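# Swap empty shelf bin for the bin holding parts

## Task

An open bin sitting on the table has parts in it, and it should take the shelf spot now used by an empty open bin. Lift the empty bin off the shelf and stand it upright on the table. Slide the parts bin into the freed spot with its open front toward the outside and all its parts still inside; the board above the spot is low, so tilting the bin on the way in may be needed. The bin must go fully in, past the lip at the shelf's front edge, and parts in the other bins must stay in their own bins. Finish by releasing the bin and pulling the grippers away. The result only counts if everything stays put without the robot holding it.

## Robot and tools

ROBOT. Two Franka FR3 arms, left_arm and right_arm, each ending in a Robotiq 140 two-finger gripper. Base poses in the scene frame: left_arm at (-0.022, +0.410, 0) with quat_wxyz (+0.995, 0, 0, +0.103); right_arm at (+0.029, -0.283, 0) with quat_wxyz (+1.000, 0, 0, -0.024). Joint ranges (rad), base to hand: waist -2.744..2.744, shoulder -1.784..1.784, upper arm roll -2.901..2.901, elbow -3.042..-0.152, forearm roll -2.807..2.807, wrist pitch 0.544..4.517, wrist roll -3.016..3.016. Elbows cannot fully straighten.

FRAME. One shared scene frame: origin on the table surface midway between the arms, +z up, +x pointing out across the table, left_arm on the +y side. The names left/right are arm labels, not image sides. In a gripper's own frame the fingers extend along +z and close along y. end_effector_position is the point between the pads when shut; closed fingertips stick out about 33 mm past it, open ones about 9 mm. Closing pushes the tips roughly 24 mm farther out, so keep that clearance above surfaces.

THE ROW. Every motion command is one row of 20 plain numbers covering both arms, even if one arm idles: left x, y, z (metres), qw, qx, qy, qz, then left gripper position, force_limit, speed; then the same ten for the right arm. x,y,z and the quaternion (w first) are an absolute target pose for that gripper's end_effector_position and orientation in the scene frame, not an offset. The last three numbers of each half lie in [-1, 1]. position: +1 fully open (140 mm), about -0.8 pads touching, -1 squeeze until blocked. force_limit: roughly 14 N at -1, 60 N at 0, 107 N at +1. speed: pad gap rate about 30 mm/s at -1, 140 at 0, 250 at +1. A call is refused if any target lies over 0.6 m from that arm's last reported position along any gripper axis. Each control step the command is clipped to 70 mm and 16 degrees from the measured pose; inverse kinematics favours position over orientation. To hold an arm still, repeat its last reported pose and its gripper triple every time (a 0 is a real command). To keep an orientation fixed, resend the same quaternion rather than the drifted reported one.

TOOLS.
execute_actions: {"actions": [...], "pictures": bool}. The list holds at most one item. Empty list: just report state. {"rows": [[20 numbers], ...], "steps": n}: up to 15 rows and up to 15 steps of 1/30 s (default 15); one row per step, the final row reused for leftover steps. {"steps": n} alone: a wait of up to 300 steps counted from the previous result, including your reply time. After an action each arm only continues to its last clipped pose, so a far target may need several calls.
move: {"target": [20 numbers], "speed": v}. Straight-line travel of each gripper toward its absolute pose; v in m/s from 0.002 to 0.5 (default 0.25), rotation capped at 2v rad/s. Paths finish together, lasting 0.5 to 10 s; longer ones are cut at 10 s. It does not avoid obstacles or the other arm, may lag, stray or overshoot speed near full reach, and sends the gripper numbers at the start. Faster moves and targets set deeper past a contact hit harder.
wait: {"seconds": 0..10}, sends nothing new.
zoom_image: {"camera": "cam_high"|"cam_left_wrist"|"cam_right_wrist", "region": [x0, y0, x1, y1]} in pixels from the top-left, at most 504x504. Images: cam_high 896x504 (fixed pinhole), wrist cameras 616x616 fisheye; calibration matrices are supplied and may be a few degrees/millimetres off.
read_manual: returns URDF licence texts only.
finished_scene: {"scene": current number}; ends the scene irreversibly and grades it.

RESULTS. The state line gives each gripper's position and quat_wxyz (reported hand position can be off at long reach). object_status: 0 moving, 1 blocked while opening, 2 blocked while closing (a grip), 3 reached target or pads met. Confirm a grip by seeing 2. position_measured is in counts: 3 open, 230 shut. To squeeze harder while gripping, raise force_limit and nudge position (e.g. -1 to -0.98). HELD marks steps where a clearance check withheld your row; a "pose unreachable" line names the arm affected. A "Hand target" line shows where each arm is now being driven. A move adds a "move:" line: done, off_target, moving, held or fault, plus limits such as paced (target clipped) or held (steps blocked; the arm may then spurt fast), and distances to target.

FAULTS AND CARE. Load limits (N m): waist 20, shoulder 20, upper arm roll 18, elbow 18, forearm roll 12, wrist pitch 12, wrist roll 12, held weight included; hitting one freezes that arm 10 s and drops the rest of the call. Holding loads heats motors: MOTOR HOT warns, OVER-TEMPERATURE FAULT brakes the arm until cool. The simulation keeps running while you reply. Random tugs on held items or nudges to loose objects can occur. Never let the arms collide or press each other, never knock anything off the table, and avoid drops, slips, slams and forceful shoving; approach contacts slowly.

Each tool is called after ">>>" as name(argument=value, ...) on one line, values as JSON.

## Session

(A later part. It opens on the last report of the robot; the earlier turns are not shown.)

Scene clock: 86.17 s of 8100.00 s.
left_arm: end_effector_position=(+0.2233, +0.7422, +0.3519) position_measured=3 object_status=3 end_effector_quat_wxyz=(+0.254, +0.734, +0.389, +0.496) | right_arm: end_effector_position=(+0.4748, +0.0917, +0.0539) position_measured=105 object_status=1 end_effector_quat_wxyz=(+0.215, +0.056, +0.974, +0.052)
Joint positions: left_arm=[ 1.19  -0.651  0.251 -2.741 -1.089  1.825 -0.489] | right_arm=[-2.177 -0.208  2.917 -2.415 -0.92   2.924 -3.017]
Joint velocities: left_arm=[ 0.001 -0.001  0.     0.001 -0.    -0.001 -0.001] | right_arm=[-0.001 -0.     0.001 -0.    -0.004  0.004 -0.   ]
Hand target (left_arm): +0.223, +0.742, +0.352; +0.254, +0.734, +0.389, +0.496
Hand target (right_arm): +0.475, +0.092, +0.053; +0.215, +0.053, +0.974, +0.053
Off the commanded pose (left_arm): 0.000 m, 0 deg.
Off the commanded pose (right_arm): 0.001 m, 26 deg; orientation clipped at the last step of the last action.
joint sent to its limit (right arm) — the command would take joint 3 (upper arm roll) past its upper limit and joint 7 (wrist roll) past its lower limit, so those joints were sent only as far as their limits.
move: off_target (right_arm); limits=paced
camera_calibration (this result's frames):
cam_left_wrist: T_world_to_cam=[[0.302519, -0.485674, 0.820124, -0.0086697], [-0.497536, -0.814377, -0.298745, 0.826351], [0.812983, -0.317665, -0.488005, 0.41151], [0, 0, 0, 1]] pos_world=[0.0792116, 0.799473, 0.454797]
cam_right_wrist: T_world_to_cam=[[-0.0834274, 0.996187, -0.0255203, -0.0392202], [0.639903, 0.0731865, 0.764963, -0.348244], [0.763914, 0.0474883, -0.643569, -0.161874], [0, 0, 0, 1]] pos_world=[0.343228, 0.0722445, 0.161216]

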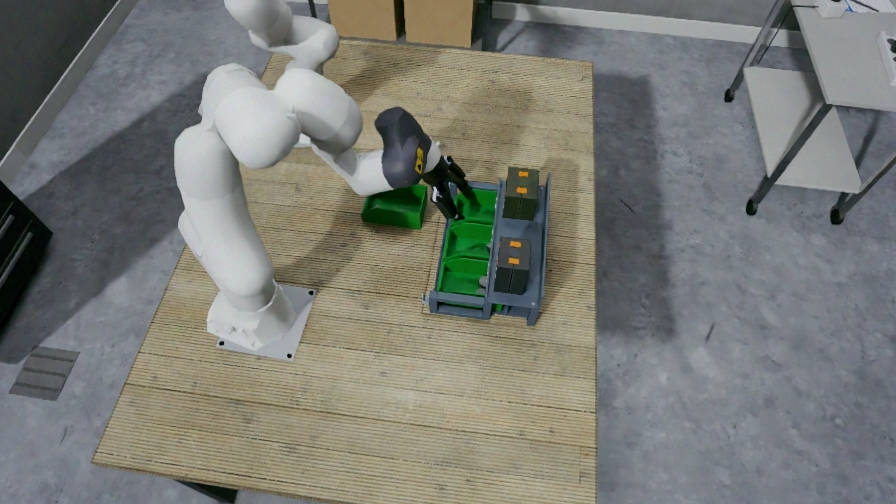

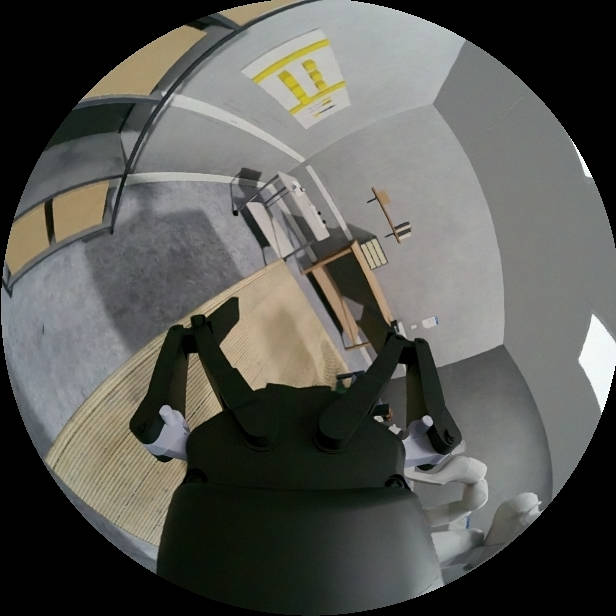

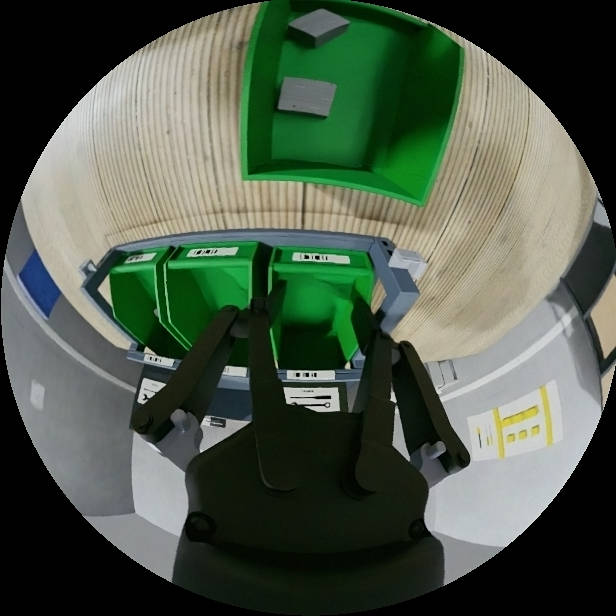

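>>> move(target=[0.2233,0.7422,0.3519,0.254,0.734,0.389,0.496,1,0,0,0.475,0.092,0.054,0.215,0.055,0.974,0.052,-0.45,1,0])

>>> move(target=[0.2233,0.7422,0.3519,0.254,0.734,0.389,0.496,1,0,0,0.44,0.092,0.18,0,0.7071,0.7071,0,-0.45,1,0], speed=0.2)

>>> move(target=[0.2233,0.7422,0.3519,0.254,0.734,0.389,0.496,1,0,0,0.46,0.092,0.13,0,0.985,0,0.174,-0.45,1,0], speed=0.25)

>>> move(target=[0.2233,0.7422,0.3519,0.254,0.734,0.389,0.496,1,0,0,0.478,0.092,0.052,0,0.985,0,0.174,-0.45,1,0], speed=0.05)

Scene clock: 88.57 s of 8100.00 s.
left_arm: end_effector_position=(+0.2233, +0.7422, +0.3519) position_measured=3 object_status=3 end_effector_quat_wxyz=(+0.254, +0.734, +0.389, +0.496) | right_arm: end_effector_position=(+0.4751, +0.0921, +0.0543) position_measured=186 object_status=3 end_effector_quat_wxyz=(+0.215, +0.056, +0.974, +0.053)
Joint positions: left_arm=[ 1.19  -0.651  0.251 -2.741 -1.089  1.825 -0.489] | right_arm=[-2.177 -0.207  2.917 -2.415 -0.921  2.925 -3.017]
Joint velocities: left_arm=[ 0.001  0.    -0.001 -0.     0.001 -0.001  0.   ] | right_arm=[-0.     0.001  0.     0.     0.001 -0.    -0.   ]
Hand target (left_arm): +0.223, +0.742, +0.352; +0.254, +0.734, +0.389, +0.496
Hand target (right_arm): +0.475, +0.092, +0.054; +0.215, +0.055, +0.974, +0.052
Off the commanded pose (left_arm): 0.000 m, 0 deg.
Off the commanded pose (right_arm): 0.000 m, 0 deg.
joint sent to its limit (right arm) — the command would take joint 3 (upper arm roll) past its upper limit and joint 7 (wrist roll) past its lower limit, so those joints were sent only as far as their limits.
move: done
camera_calibration (this result's frames):
cam_left_wrist: T_world_to_cam=[[0.302519, -0.485674, 0.820124, -0.0086696], [-0.497536, -0.814377, -0.298745, 0.826351], [0.812983, -0.317665, -0.488005, 0.41151], [0, 0, 0, 1]] pos_world=[0.0792116, 0.799473, 0.454797]
cam_right_wrist: T_world_to_cam=[[-0.0839634, 0.996163, -0.0246931, -0.0392833], [0.639364, 0.072864, 0.765444, -0.348514], [0.764306, 0.0484814, -0.643028, -0.162146], [0, 0, 0, 1]] pos_world=[0.343458, 0.0723877, 0.161534]

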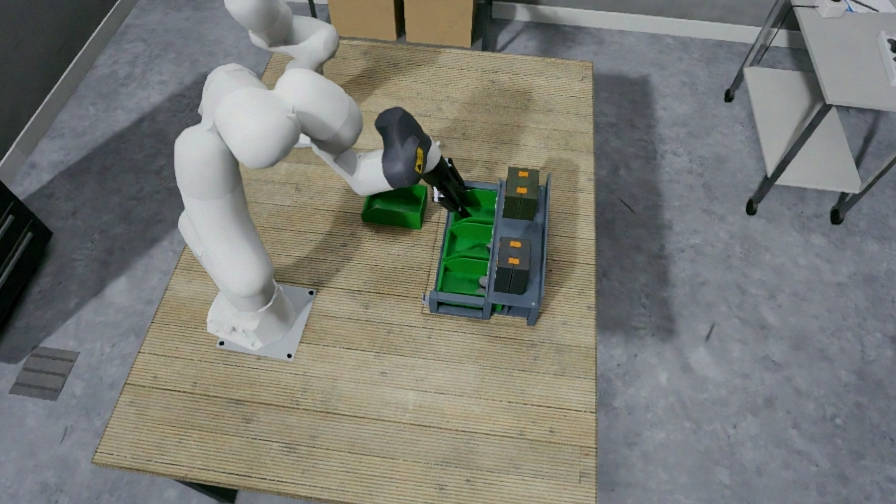

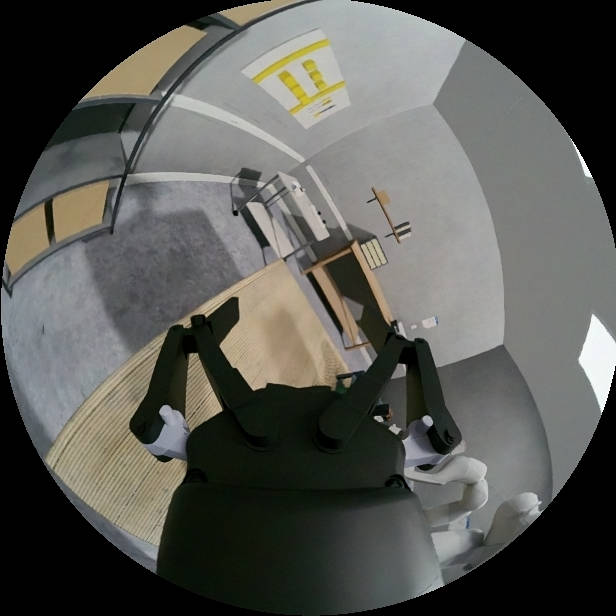

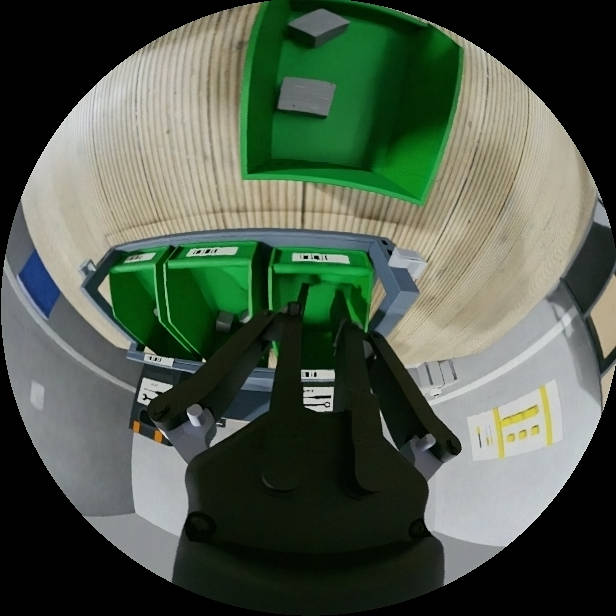

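Scene clock: 93.07 s of 8100.00 s.
left_arm: end_effector_position=(+0.2233, +0.7422, +0.3519) position_measured=3 object_status=3 end_effector_quat_wxyz=(+0.254, +0.734, +0.389, +0.496) | right_arm: end_effector_position=(+0.4375, +0.0953, +0.1794) position_measured=186 object_status=3 end_effector_quat_wxyz=(-0.004, +0.698, +0.716, -0.002)
Joint positions: left_arm=[ 1.19  -0.651  0.251 -2.741 -1.089  1.825 -0.489] | right_arm=[-2.084 -0.072  2.871 -2.089  0.033  2.154 -2.446]
Joint velocities: left_arm=[ 0.    -0.001  0.001 -0.001 -0.001 -0.     0.001] | right_arm=[ 0.    -0.001 -0.     0.001 -0.001 -0.003  0.031]
Hand target (left_arm): +0.223, +0.742, +0.352; +0.254, +0.734, +0.389, +0.496
Hand target (right_arm): +0.437, +0.095, +0.181; -0.006, +0.703, +0.711, -0.002
Off the commanded pose (left_arm): 0.000 m, 0 deg.
Off the commanded pose (right_arm): 0.004 m, 2 deg.
move: off_target (right_arm)
camera_calibration (this result's frames):
cam_left_wrist: T_world_to_cam=[[0.302519, -0.485674, 0.820124, -0.00866966], [-0.497536, -0.814377, -0.298745, 0.826351], [0.812983, -0.317665, -0.488005, 0.41151], [0, 0, 0, 1]] pos_world=[0.0792116, 0.799473, 0.454797]
cam_right_wrist: T_world_to_cam=[[0.967787, 0.241272, -0.0719492, -0.422315], [0.2493, -0.878382, 0.407792, -0.0949905], [0.0351897, -0.412593, -0.910236, 0.357841], [0, 0, 0, 1]] pos_world=[0.4198, 0.166097, 0.334071]

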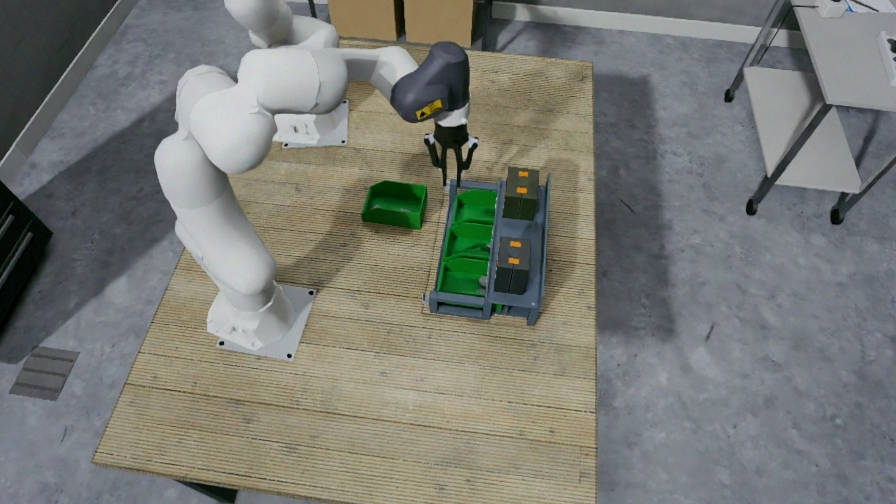

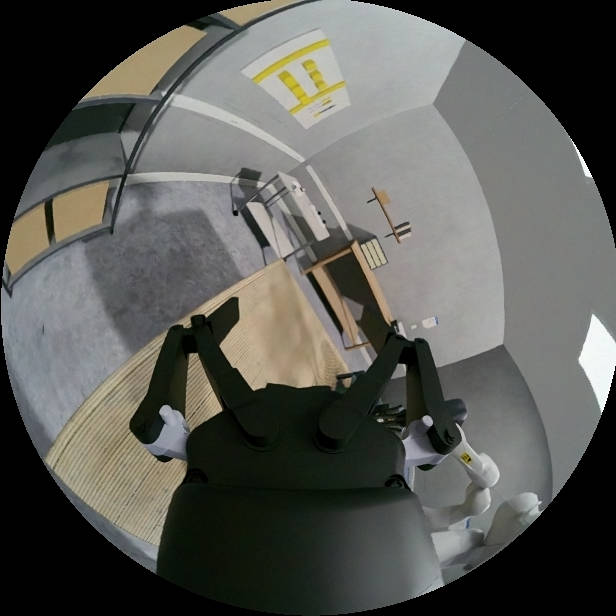

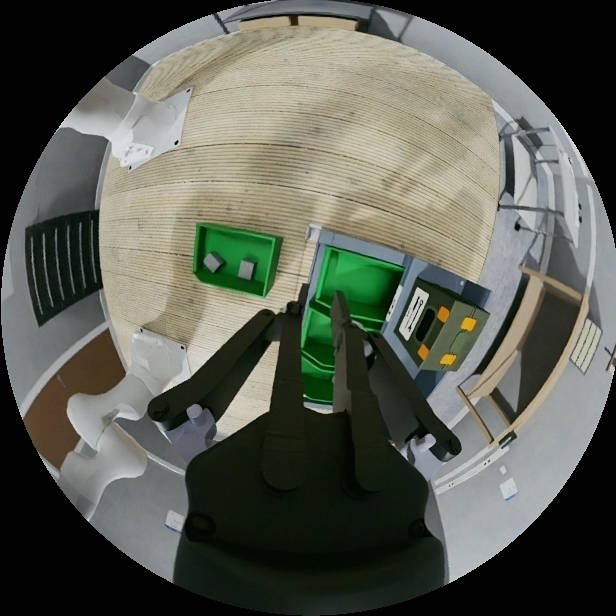

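Scene clock: 97.63 s of 8100.00 s.
left_arm: end_effector_position=(+0.2233, +0.7422, +0.3519) position_measured=3 object_status=3 end_effector_quat_wxyz=(+0.254, +0.734, +0.389, +0.496) | right_arm: end_effector_position=(+0.4641, +0.0896, +0.1307) position_measured=186 object_status=3 end_effector_quat_wxyz=(+0.002, +0.984, +0.001, +0.178)
Joint positions: left_arm=[ 1.19  -0.651  0.251 -2.741 -1.089  1.825 -0.489] | right_arm=[-2.058 -0.035  2.889 -2.369 -0.493  2.606 -0.389]
Joint velocities: left_arm=[ 0.001  0.002  0.    -0.001 -0.    -0.     0.001] | right_arm=[ 0.001  0.     0.001 -0.001 -0.004  0.001  0.033]
Hand target (left_arm): +0.223, +0.742, +0.352; +0.254, +0.734, +0.389, +0.496
Hand target (right_arm): +0.463, +0.089, +0.129; +0.004, +0.984, -0.003, +0.178
Off the commanded pose (left_arm): 0.000 m, 0 deg.
Off the commanded pose (right_arm): 0.005 m, 1 deg.
move: off_target (right_arm)
camera_calibration (this result's frames):
cam_left_wrist: T_world_to_cam=[[0.302519, -0.485674, 0.820124, -0.00866954], [-0.497535, -0.814377, -0.298745, 0.826352], [0.812983, -0.317664, -0.488005, 0.41151], [0, 0, 0, 1]] pos_world=[0.0792115, 0.799473, 0.454797]
cam_right_wrist: T_world_to_cam=[[0.227056, -0.973691, 0.0192907, -0.00947955], [-0.971272, -0.224954, 0.0776355, 0.464237], [-0.0712534, -0.0363641, -0.996795, 0.337199], [0, 0, 0, 1]] pos_world=[0.47708, 0.107464, 0.30026]

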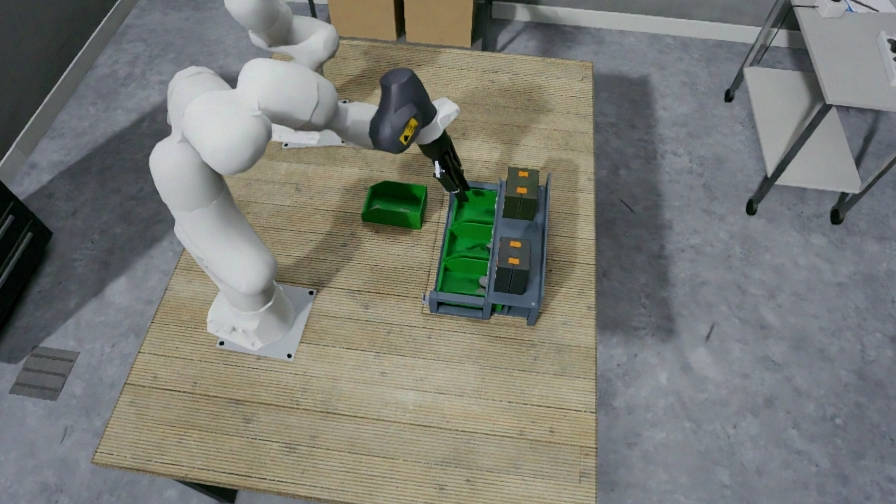

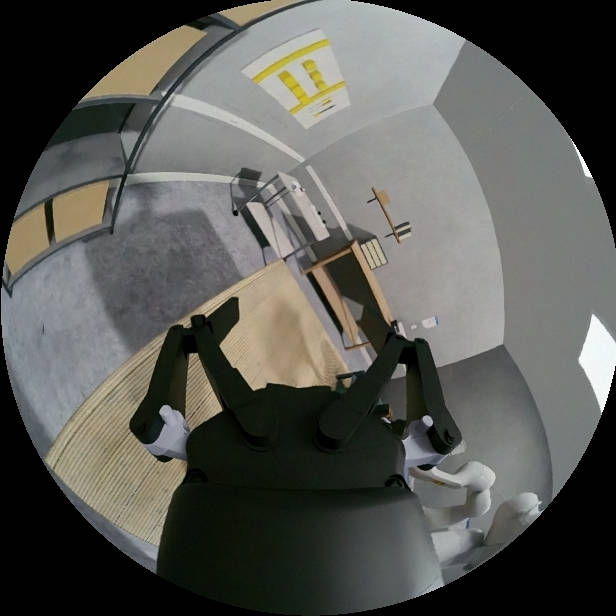

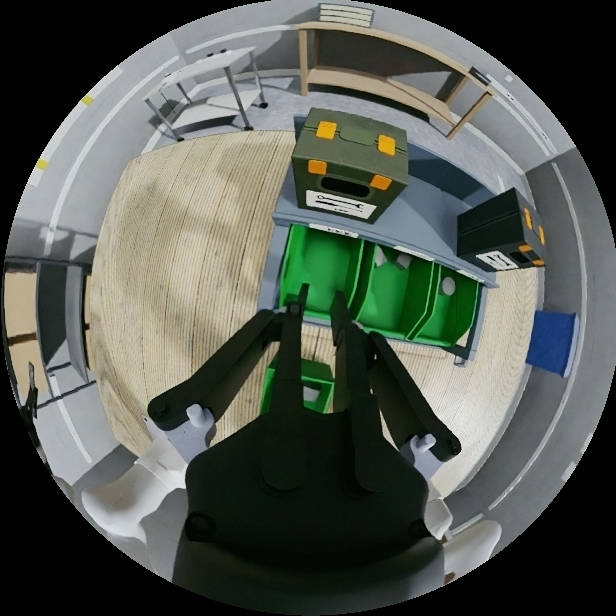

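Scene clock: 99.70 s of 8100.00 s.
left_arm: end_effector_position=(+0.2233, +0.7422, +0.3519) position_measured=3 object_status=3 end_effector_quat_wxyz=(+0.254, +0.734, +0.389, +0.496) | right_arm: end_effector_position=(+0.4760, +0.0896, +0.0521) position_measured=186 object_status=3 end_effector_quat_wxyz=(+0.001, +0.985, -0.001, +0.172)
Joint positions: left_arm=[ 1.19  -0.651  0.251 -2.741 -1.089  1.825 -0.489] | right_arm=[-2.063 -0.234  2.853 -2.355 -0.513  2.788 -0.347]
Joint velocities: left_arm=[ 0.001 -0.001 -0.001  0.    -0.     0.001 -0.   ] | right_arm=[-0.002  0.001 -0.001 -0.    -0.001  0.008  0.007]
Hand target (left_arm): +0.223, +0.742, +0.352; +0.254, +0.734, +0.389, +0.496
Hand target (right_arm): +0.477, +0.091, +0.052; -0.001, +0.985, -0.001, +0.173
Off the commanded pose (left_arm): 0.000 m, 0 deg.
Off the commanded pose (right_arm): 0.003 m, 0 deg.
move: done
camera_calibration (this result's frames):
cam_left_wrist: T_world_to_cam=[[0.302519, -0.485674, 0.820124, -0.0086697], [-0.497535, -0.814377, -0.298745, 0.826352], [0.812983, -0.317665, -0.488005, 0.41151], [0, 0, 0, 1]] pos_world=[0.0792116, 0.799473, 0.454797]
cam_right_wrist: T_world_to_cam=[[0.224371, -0.974396, 0.0144846, -0.00907559], [-0.970814, -0.222204, 0.090256, 0.480838], [-0.0847266, -0.0343127, -0.995813, 0.265859], [0, 0, 0, 1]] pos_world=[0.491366, 0.107123, 0.221479]

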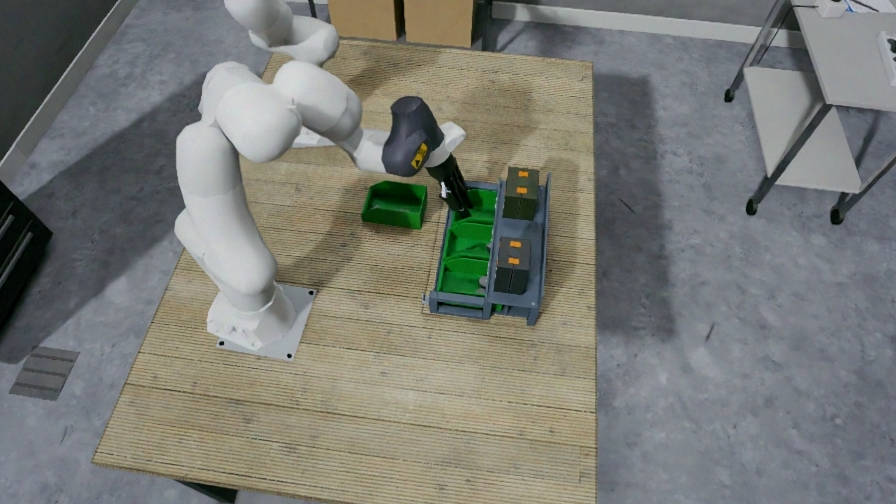

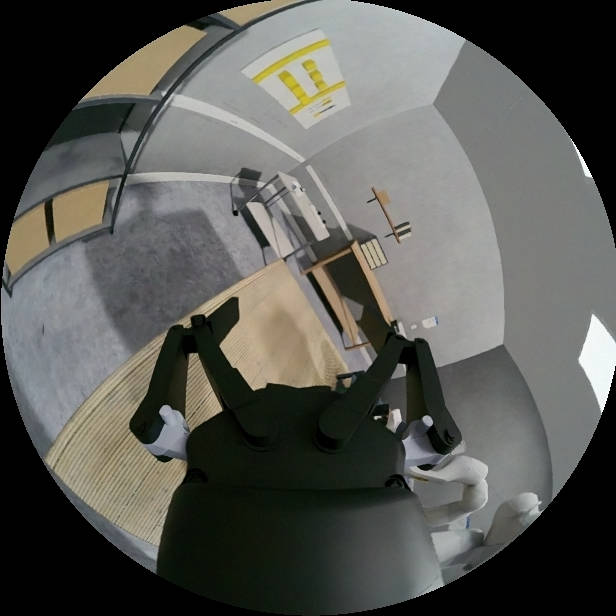

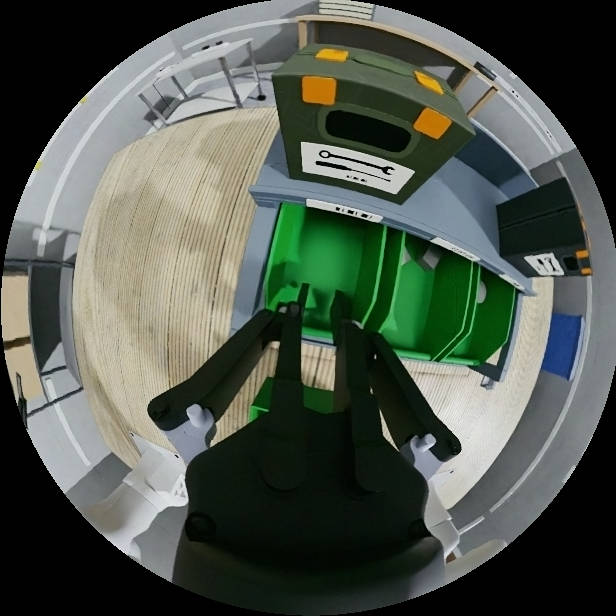

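>>> execute_actions(actions=[], pictures=false)

>>> move(target=[0.2233,0.7422,0.3519,0.254,0.734,0.389,0.496,1,0,0,0.476,0.090,0.052,0,0.985,0,0.174,0.5,1,-0.6])

>>> move(target=[0.2233,0.7422,0.3519,0.254,0.734,0.389,0.496,1,0,0,0.478,0.090,0.092,0,0.999,0,0.044,0.5,1,-0.6], speed=0.06)

Scene clock: 102.77 s of 8100.00 s.
left_arm: end_effector_position=(+0.2233, +0.7422, +0.3519) position_measured=3 object_status=3 end_effector_quat_wxyz=(+0.254, +0.734, +0.389, +0.496) | right_arm: end_effector_position=(+0.4763, +0.0900, +0.0524) position_measured=186 object_status=3 end_effector_quat_wxyz=(+0.000, +0.985, -0.001, +0.172)
Joint positions: left_arm=[ 1.19  -0.651  0.251 -2.741 -1.089  1.825 -0.489] | right_arm=[-2.063 -0.234  2.853 -2.354 -0.514  2.79  -0.345]
Joint velocities: left_arm=[ 0.001 -0.001 -0.001 -0.001 -0.    -0.     0.001] | right_arm=[ 0.    -0.001  0.    -0.    -0.001 -0.001 -0.001]
Hand target (left_arm): +0.223, +0.742, +0.352; +0.254, +0.734, +0.389, +0.496
Hand target (right_arm): +0.477, +0.091, +0.052; -0.001, +0.985, -0.001, +0.173
Off the commanded pose (left_arm): 0.000 m, 0 deg.
Off the commanded pose (right_arm): 0.003 m, 0 deg.
Steps of this call (steps 1 to 90: nothing new was sent; then 0.07 s passed at rest). Readings (end_effector_position | what the end effector reports):
1: left_arm (+0.2233, +0.7422, +0.3519) | right_arm (+0.4761, +0.0897, +0.0521) | left_arm position_measured=3 object_status=3 | right_arm position_measured=186 object_status=3
2: left_arm (+0.2233, +0.7422, +0.3519) | right_arm (+0.4761, +0.0897, +0.0522) | left_arm position_measured=3 object_status=3 | right_arm position_measured=186 object_status=3
4: left_arm (+0.2233, +0.7422, +0.3519) | right_arm (+0.4761, +0.0898, +0.0522) | left_arm position_measured=3 object_status=3 | right_arm position_measured=186 object_status=3
8: left_arm (+0.2233, +0.7422, +0.3519) | right_arm (+0.4762, +0.0899, +0.0523) | left_arm position_measured=3 object_status=3 | right_arm position_measured=186 object_status=3
90: the state above

Scene clock: 103.67 s of 8100.00 s.
left_arm: end_effector_position=(+0.2233, +0.7422, +0.3519) position_measured=3 object_status=3 end_effector_quat_wxyz=(+0.254, +0.734, +0.389, +0.496) | right_arm: end_effector_position=(+0.4762, +0.0888, +0.0517) position_measured=103 object_status=0 end_effector_quat_wxyz=(+0.001, +0.985, -0.000, +0.173)
Joint positions: left_arm=[ 1.19  -0.651  0.251 -2.741 -1.089  1.825 -0.489] | right_arm=[-2.061 -0.234  2.85  -2.357 -0.522  2.792 -0.341]
Joint velocities: left_arm=[ 0.     0.001  0.     0.001 -0.001 -0.     0.   ] | right_arm=[ 0.    -0.     0.001 -0.     0.    -0.     0.002]
Hand target (left_arm): +0.223, +0.742, +0.352; +0.254, +0.734, +0.389, +0.496
Hand target (right_arm): +0.476, +0.090, +0.052; +0.000, +0.985, -0.000, +0.174
Off the commanded pose (left_arm): 0.000 m, 0 deg.
Off the commanded pose (right_arm): 0.001 m, 0 deg.
move: done
camera_calibration (this result's frames):
cam_left_wrist: T_world_to_cam=[[0.302519, -0.485674, 0.820124, -0.00866953], [-0.497536, -0.814377, -0.298745, 0.826351], [0.812983, -0.317665, -0.488005, 0.41151], [0, 0, 0, 1]] pos_world=[0.0792116, 0.799473, 0.454797]
cam_right_wrist: T_world_to_cam=[[0.224903, -0.974255, 0.0156713, -0.0101895], [-0.970927, -0.222724, 0.0877202, 0.481143], [-0.0819715, -0.0349442, -0.996022, 0.264209], [0, 0, 0, 1]] pos_world=[0.491104, 0.106467, 0.221112]

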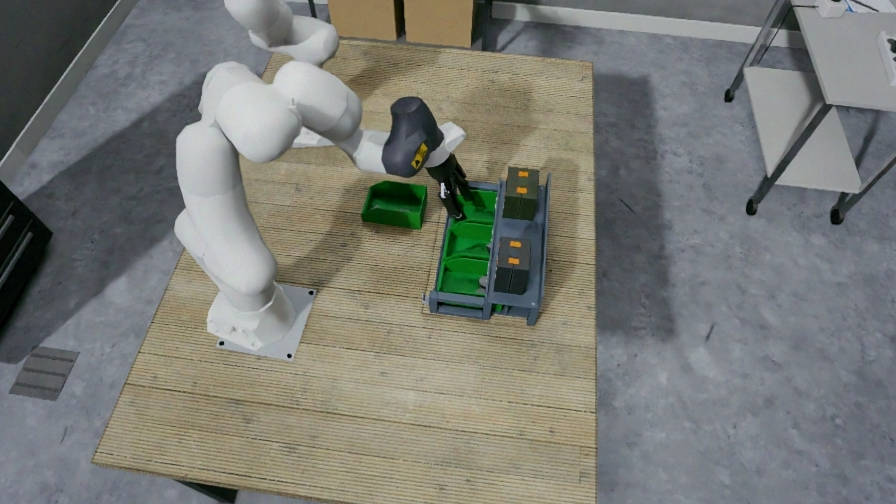

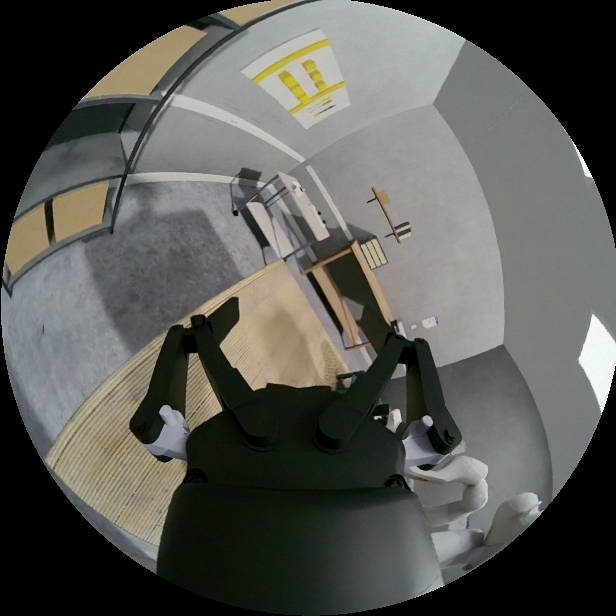

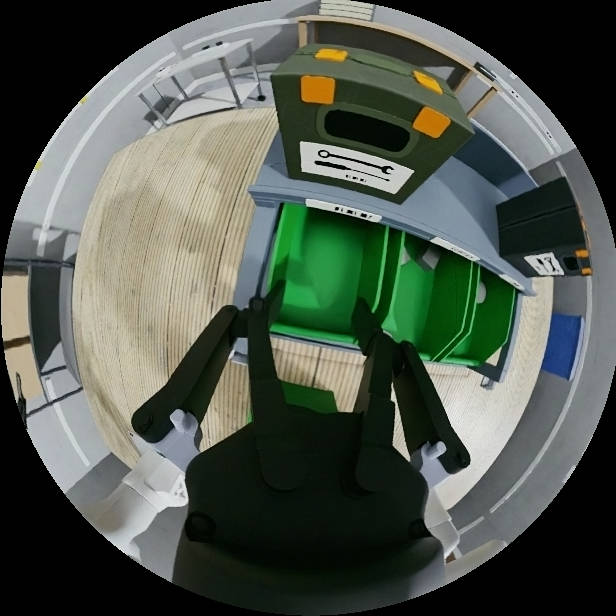

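Scene clock: 106.37 s of 8100.00 s.
left_arm: end_effector_position=(+0.2233, +0.7422, +0.3519) position_measured=3 object_status=3 end_effector_quat_wxyz=(+0.254, +0.734, +0.389, +0.496) | right_arm: end_effector_position=(+0.4733, +0.0918, +0.0894) position_measured=103 object_status=1 end_effector_quat_wxyz=(-0.001, +0.999, -0.002, +0.039)
Joint positions: left_arm=[ 1.19  -0.651  0.251 -2.741 -1.089  1.825 -0.489] | right_arm=[-2.153 -0.226  2.917 -2.161 -0.001  2.441 -0.844]
Joint velocities: left_arm=[-0.001  0.001  0.     0.001  0.    -0.    -0.   ] | right_arm=[-0.     0.    -0.001  0.002  0.004 -0.005 -0.034]
Hand target (left_arm): +0.223, +0.742, +0.352; +0.254, +0.734, +0.389, +0.496
Hand target (right_arm): +0.475, +0.093, +0.092; -0.003, +0.999, +0.003, +0.040
Off the commanded pose (left_arm): 0.000 m, 0 deg.
Off the commanded pose (right_arm): 0.006 m, 1 deg.
joint sent to its limit (right arm) — the command would take joint 3 (upper arm roll) past its upper limit, so that joint was sent only as far as its limit.
move: off_target (right_arm)
camera_calibration (this result's frames):
cam_left_wrist: T_world_to_cam=[[0.302519, -0.485674, 0.820124, -0.00866967], [-0.497535, -0.814377, -0.298745, 0.826351], [0.812983, -0.317665, -0.488005, 0.41151], [0, 0, 0, 1]] pos_world=[0.0792115, 0.799473, 0.454797]
cam_right_wrist: T_world_to_cam=[[0.217293, -0.974845, -0.049607, 0.00226442], [-0.913264, -0.220981, 0.342223, 0.425422], [-0.344576, -0.0290582, -0.938308, 0.420241], [0, 0, 0, 1]] pos_world=[0.532835, 0.108429, 0.248839]

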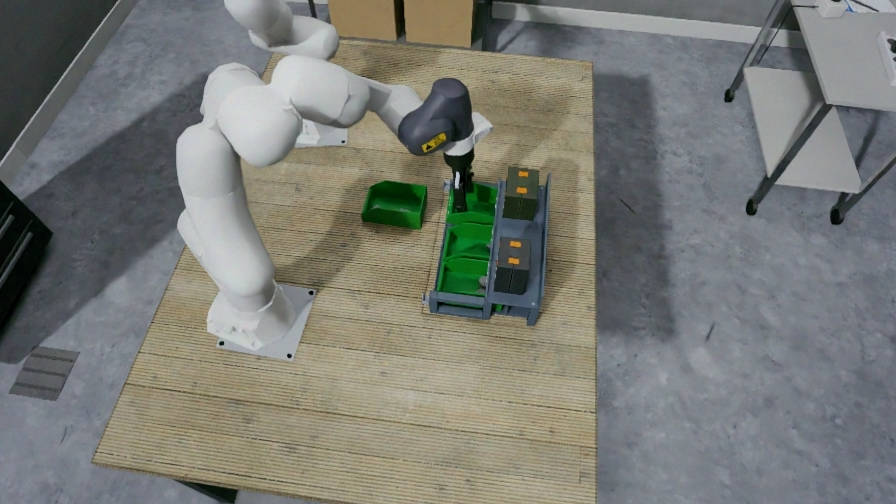

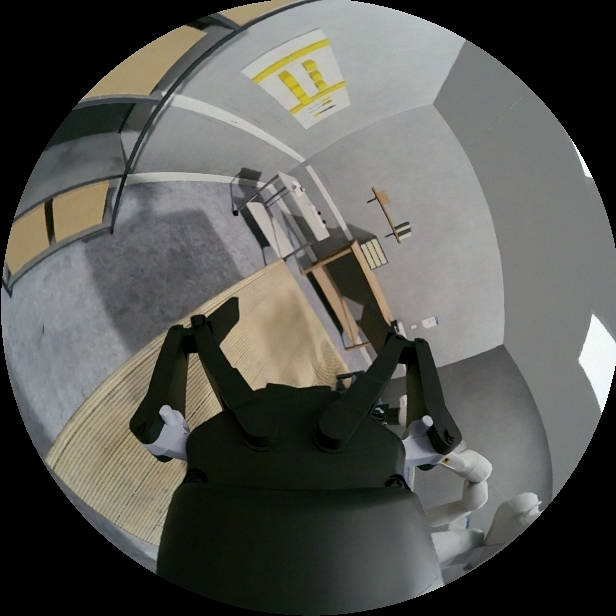

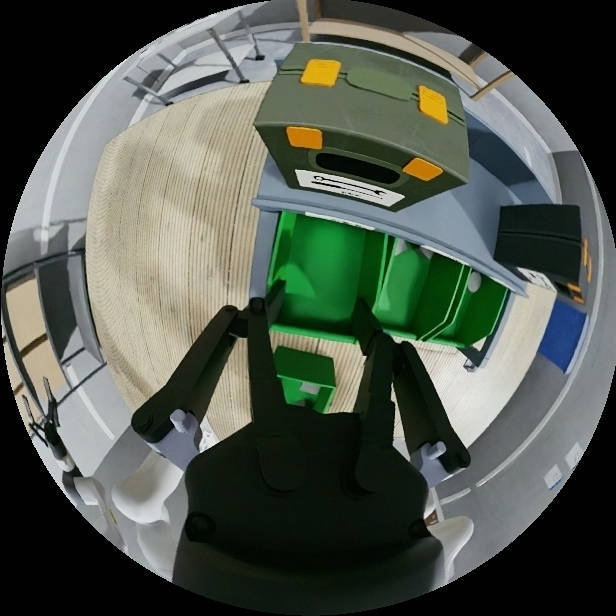

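>>> move(target=[0.2233,0.7422,0.3519,0.254,0.734,0.389,0.496,1,0,0,0.436,0.091,0.127,0,0.999,0,-0.044,0.5,1,-0.6], speed=0.06)

Scene clock: 108.90 s of 8100.00 s.
left_arm: end_effector_position=(+0.2233, +0.7422, +0.3519) position_measured=3 object_status=3 end_effector_quat_wxyz=(+0.254, +0.734, +0.389, +0.496) | right_arm: end_effector_position=(+0.4343, +0.0902, +0.1242) position_measured=103 object_status=1 end_effector_quat_wxyz=(+0.003, +0.999, -0.001, -0.045)
Joint positions: left_arm=[ 1.19  -0.651  0.251 -2.741 -1.089  1.825 -0.489] | right_arm=[-2.158 -0.183  2.917 -2.084  0.117  2.187 -0.928]
Joint velocities: left_arm=[-0.     0.    -0.    -0.     0.     0.001  0.   ] | right_arm=[ 0.     0.001  0.001  0.003  0.001 -0.013 -0.013]
Hand target (left_arm): +0.223, +0.742, +0.352; +0.254, +0.734, +0.389, +0.496
Hand target (right_arm): +0.436, +0.091, +0.128; -0.001, +0.999, +0.001, -0.044
Off the commanded pose (left_arm): 0.000 m, 0 deg.
Off the commanded pose (right_arm): 0.003 m, 0 deg.
move: done
camera_calibration (this result's frames):
cam_left_wrist: T_world_to_cam=[[0.302519, -0.485674, 0.820124, -0.0086697], [-0.497535, -0.814377, -0.298745, 0.826351], [0.812983, -0.317665, -0.488005, 0.41151], [0, 0, 0, 1]] pos_world=[0.0792115, 0.799473, 0.454797]
cam_right_wrist: T_world_to_cam=[[0.208963, -0.974746, -0.0787695, 0.0181118], [-0.842318, -0.220324, 0.491892, 0.328157], [-0.496825, -0.0364386, -0.867085, 0.497305], [0, 0, 0, 1]] pos_world=[0.519702, 0.108076, 0.271215]

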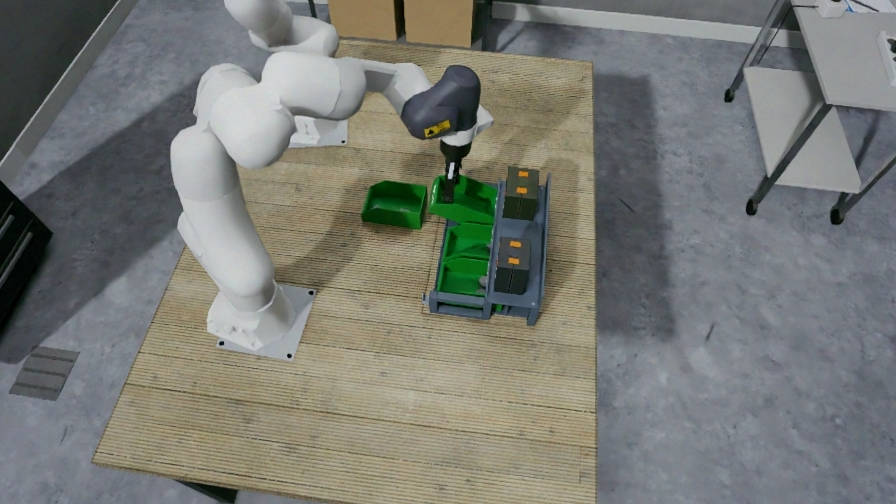

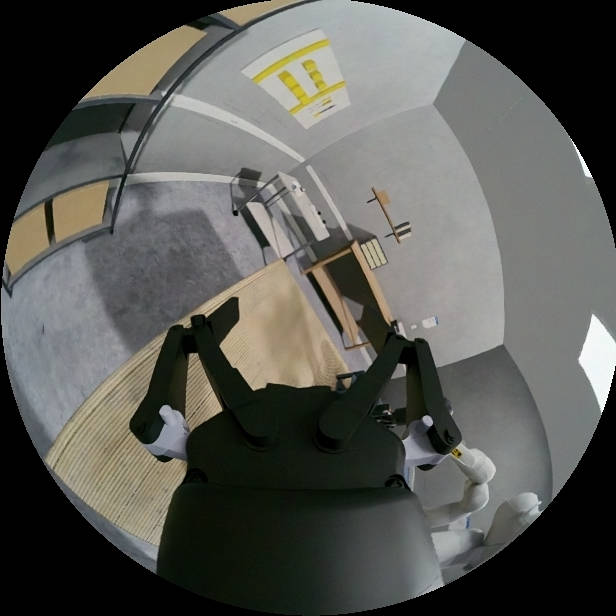

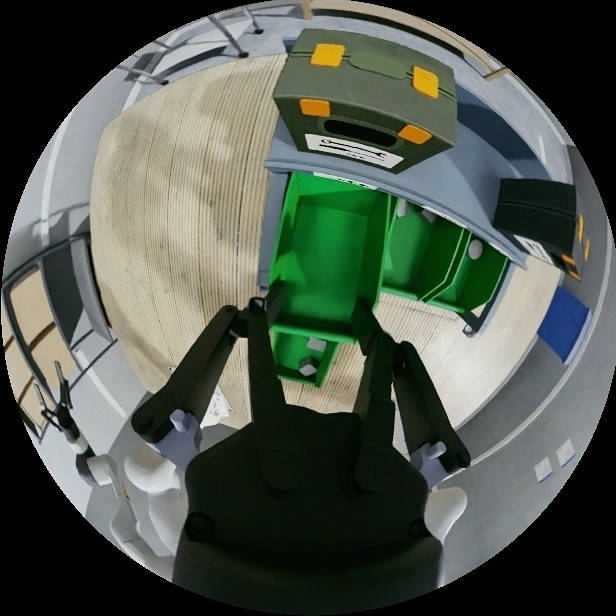

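>>> move(target=[0.2233,0.7422,0.3519,0.254,0.734,0.389,0.496,1,0,0,0.396,0.091,0.16,0,0.998,0,-0.07,0.5,1,-0.6], speed=0.06)

>>> move(target=[0.2233,0.7422,0.3519,0.254,0.734,0.389,0.496,1,0,0,0.37,0.091,0.22,0,0.998,0,-0.07,0.5,1,-0.6], speed=0.08)

Scene clock: 112.27 s of 8100.00 s.
left_arm: end_effector_position=(+0.2233, +0.7422, +0.3519) position_measured=3 object_status=3 end_effector_quat_wxyz=(+0.254, +0.734, +0.389, +0.496) | right_arm: end_effector_position=(+0.3988, +0.0894, +0.1592) position_measured=103 object_status=1 end_effector_quat_wxyz=(+0.002, +0.998, +0.003, -0.067)
Joint positions: left_arm=[ 1.19  -0.651  0.251 -2.741 -1.089  1.825 -0.489] | right_arm=[-2.13  -0.086  2.917 -2.109  0.123  2.087 -0.905]
Joint velocities: left_arm=[-0.001  0.001 -0.     0.001  0.    -0.001 -0.   ] | right_arm=[-0.001  0.    -0.    -0.     0.    -0.008  0.008]
Hand target (left_arm): +0.223, +0.742, +0.352; +0.254, +0.734, +0.389, +0.496
Hand target (right_arm): +0.397, +0.090, +0.161; +0.001, +0.998, +0.001, -0.069
Off the commanded pose (left_arm): 0.000 m, 0 deg.
Off the commanded pose (right_arm): 0.003 m, 1 deg.
move: done
camera_calibration (this result's frames):
cam_left_wrist: T_world_to_cam=[[0.302519, -0.485674, 0.820124, -0.00866965], [-0.497535, -0.814377, -0.298745, 0.826351], [0.812983, -0.317665, -0.488005, 0.41151], [0, 0, 0, 1]] pos_world=[0.0792116, 0.799473, 0.454797]
cam_right_wrist: T_world_to_cam=[[0.212757, -0.972905, -0.0904962, 0.0277729], [-0.817912, -0.227998, 0.528239, 0.26598], [-0.53456, -0.0383688, -0.844259, 0.521548], [0, 0, 0, 1]] pos_world=[0.490438, 0.107674, 0.302334]

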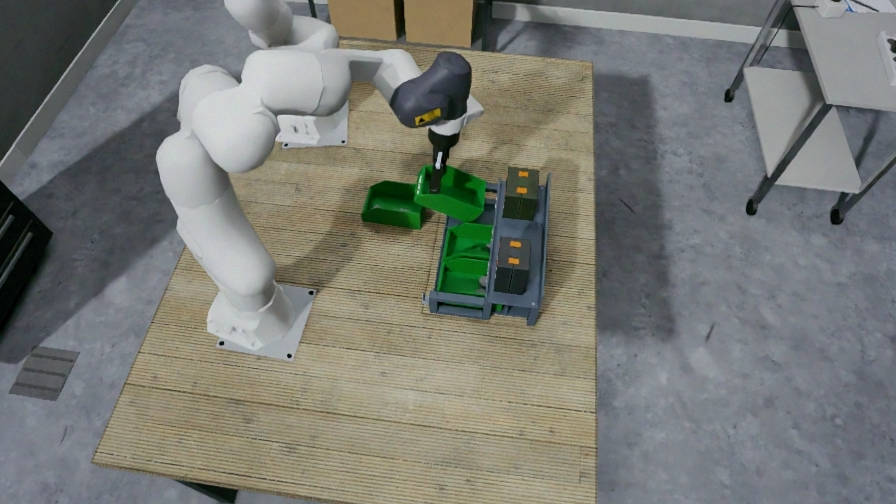

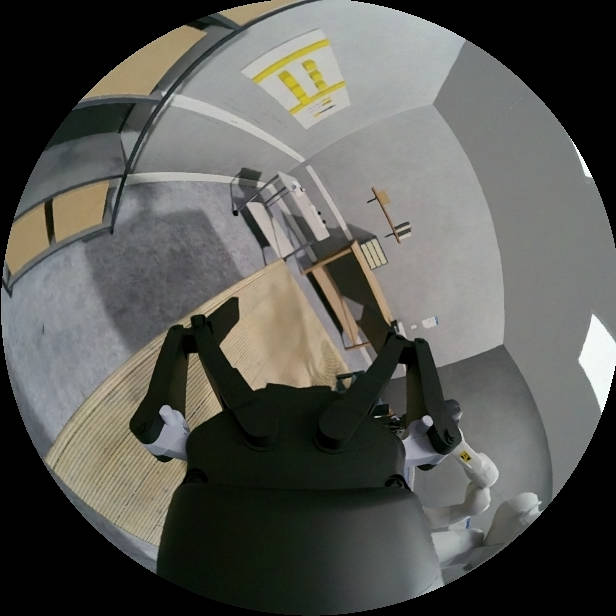

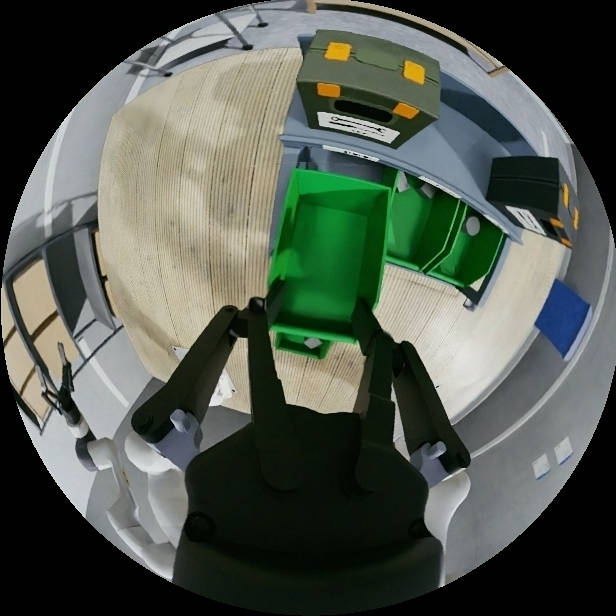

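Scene clock: 113.60 s of 8100.00 s.
left_arm: end_effector_position=(+0.2233, +0.7422, +0.3519) position_measured=3 object_status=3 end_effector_quat_wxyz=(+0.254, +0.734, +0.389, +0.496) | right_arm: end_effector_position=(+0.3720, +0.0908, +0.2183) position_measured=103 object_status=1 end_effector_quat_wxyz=(-0.000, +0.998, +0.003, -0.069)
Joint positions: left_arm=[ 1.19  -0.651  0.251 -2.741 -1.089  1.825 -0.489] | right_arm=[-2.093  0.031  2.917 -2.093  0.097  1.961 -0.841]
Joint velocities: left_arm=[-0.001 -0.001 -0.001  0.     0.     0.001  0.   ] | right_arm=[ 0.     0.001 -0.001  0.001 -0.001 -0.011  0.018]
Hand target (left_arm): +0.223, +0.742, +0.352; +0.254, +0.734, +0.389, +0.496
Hand target (right_arm): +0.371, +0.091, +0.220; +0.001, +0.998, +0.001, -0.069
Off the commanded pose (left_arm): 0.000 m, 0 deg.
Off the commanded pose (right_arm): 0.003 m, 0 deg.
joint sent to its limit (right arm) — the command would take joint 3 (upper arm roll) past its upper limit, so that joint was sent only as far as its limit.
move: done
camera_calibration (this result's frames):
cam_left_wrist: T_world_to_cam=[[0.302519, -0.485674, 0.820124, -0.00866961], [-0.497535, -0.814377, -0.298745, 0.826351], [0.812983, -0.317665, -0.488005, 0.41151], [0, 0, 0, 1]] pos_world=[0.0792116, 0.799473, 0.454797]
cam_right_wrist: T_world_to_cam=[[0.210634, -0.972979, -0.0945814, 0.0417982], [-0.816189, -0.228287, 0.530774, 0.212025], [-0.538024, -0.0346029, -0.842219, 0.55771], [0, 0, 0, 1]] pos_world=[0.464309, 0.10837, 0.36113]

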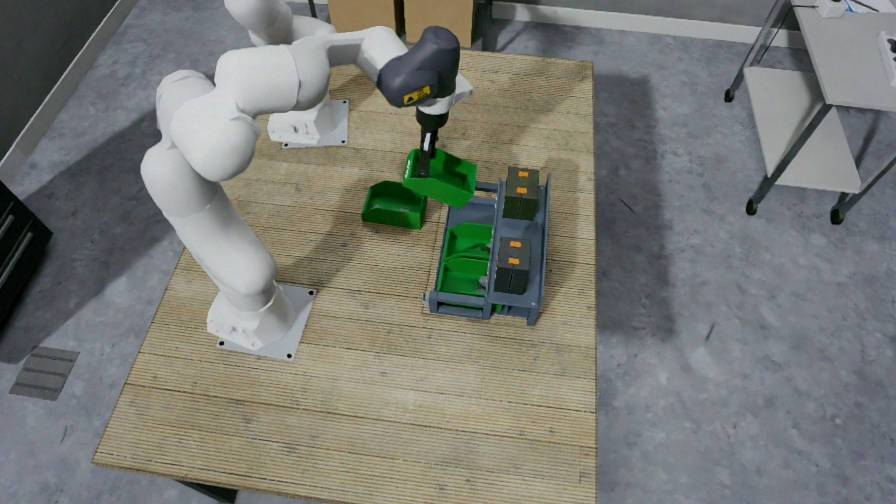

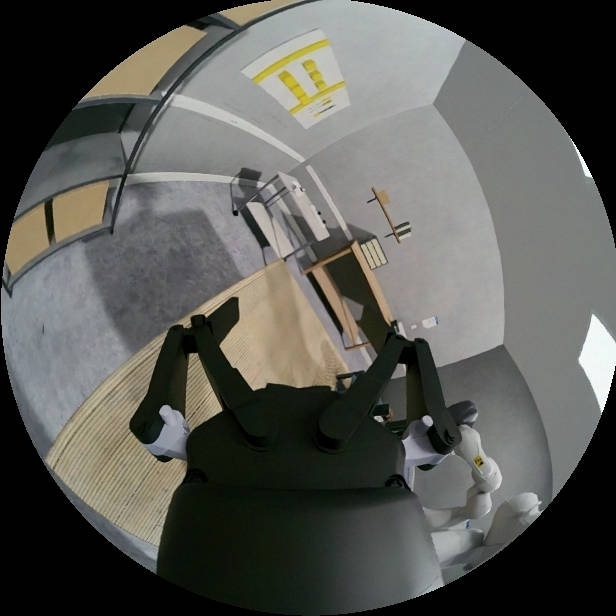

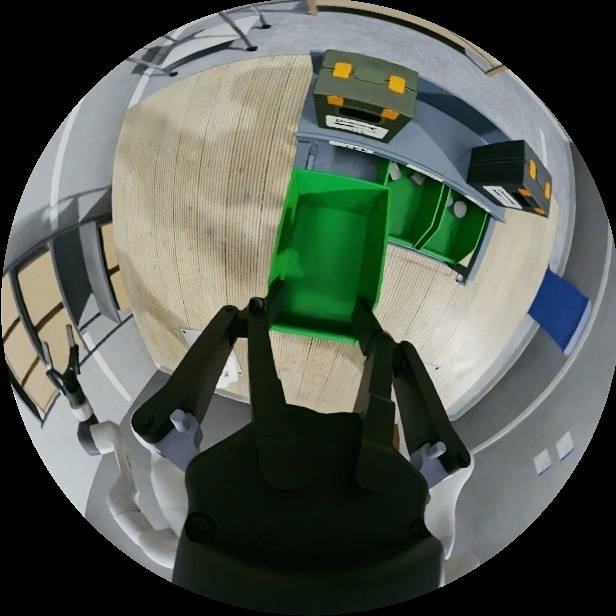

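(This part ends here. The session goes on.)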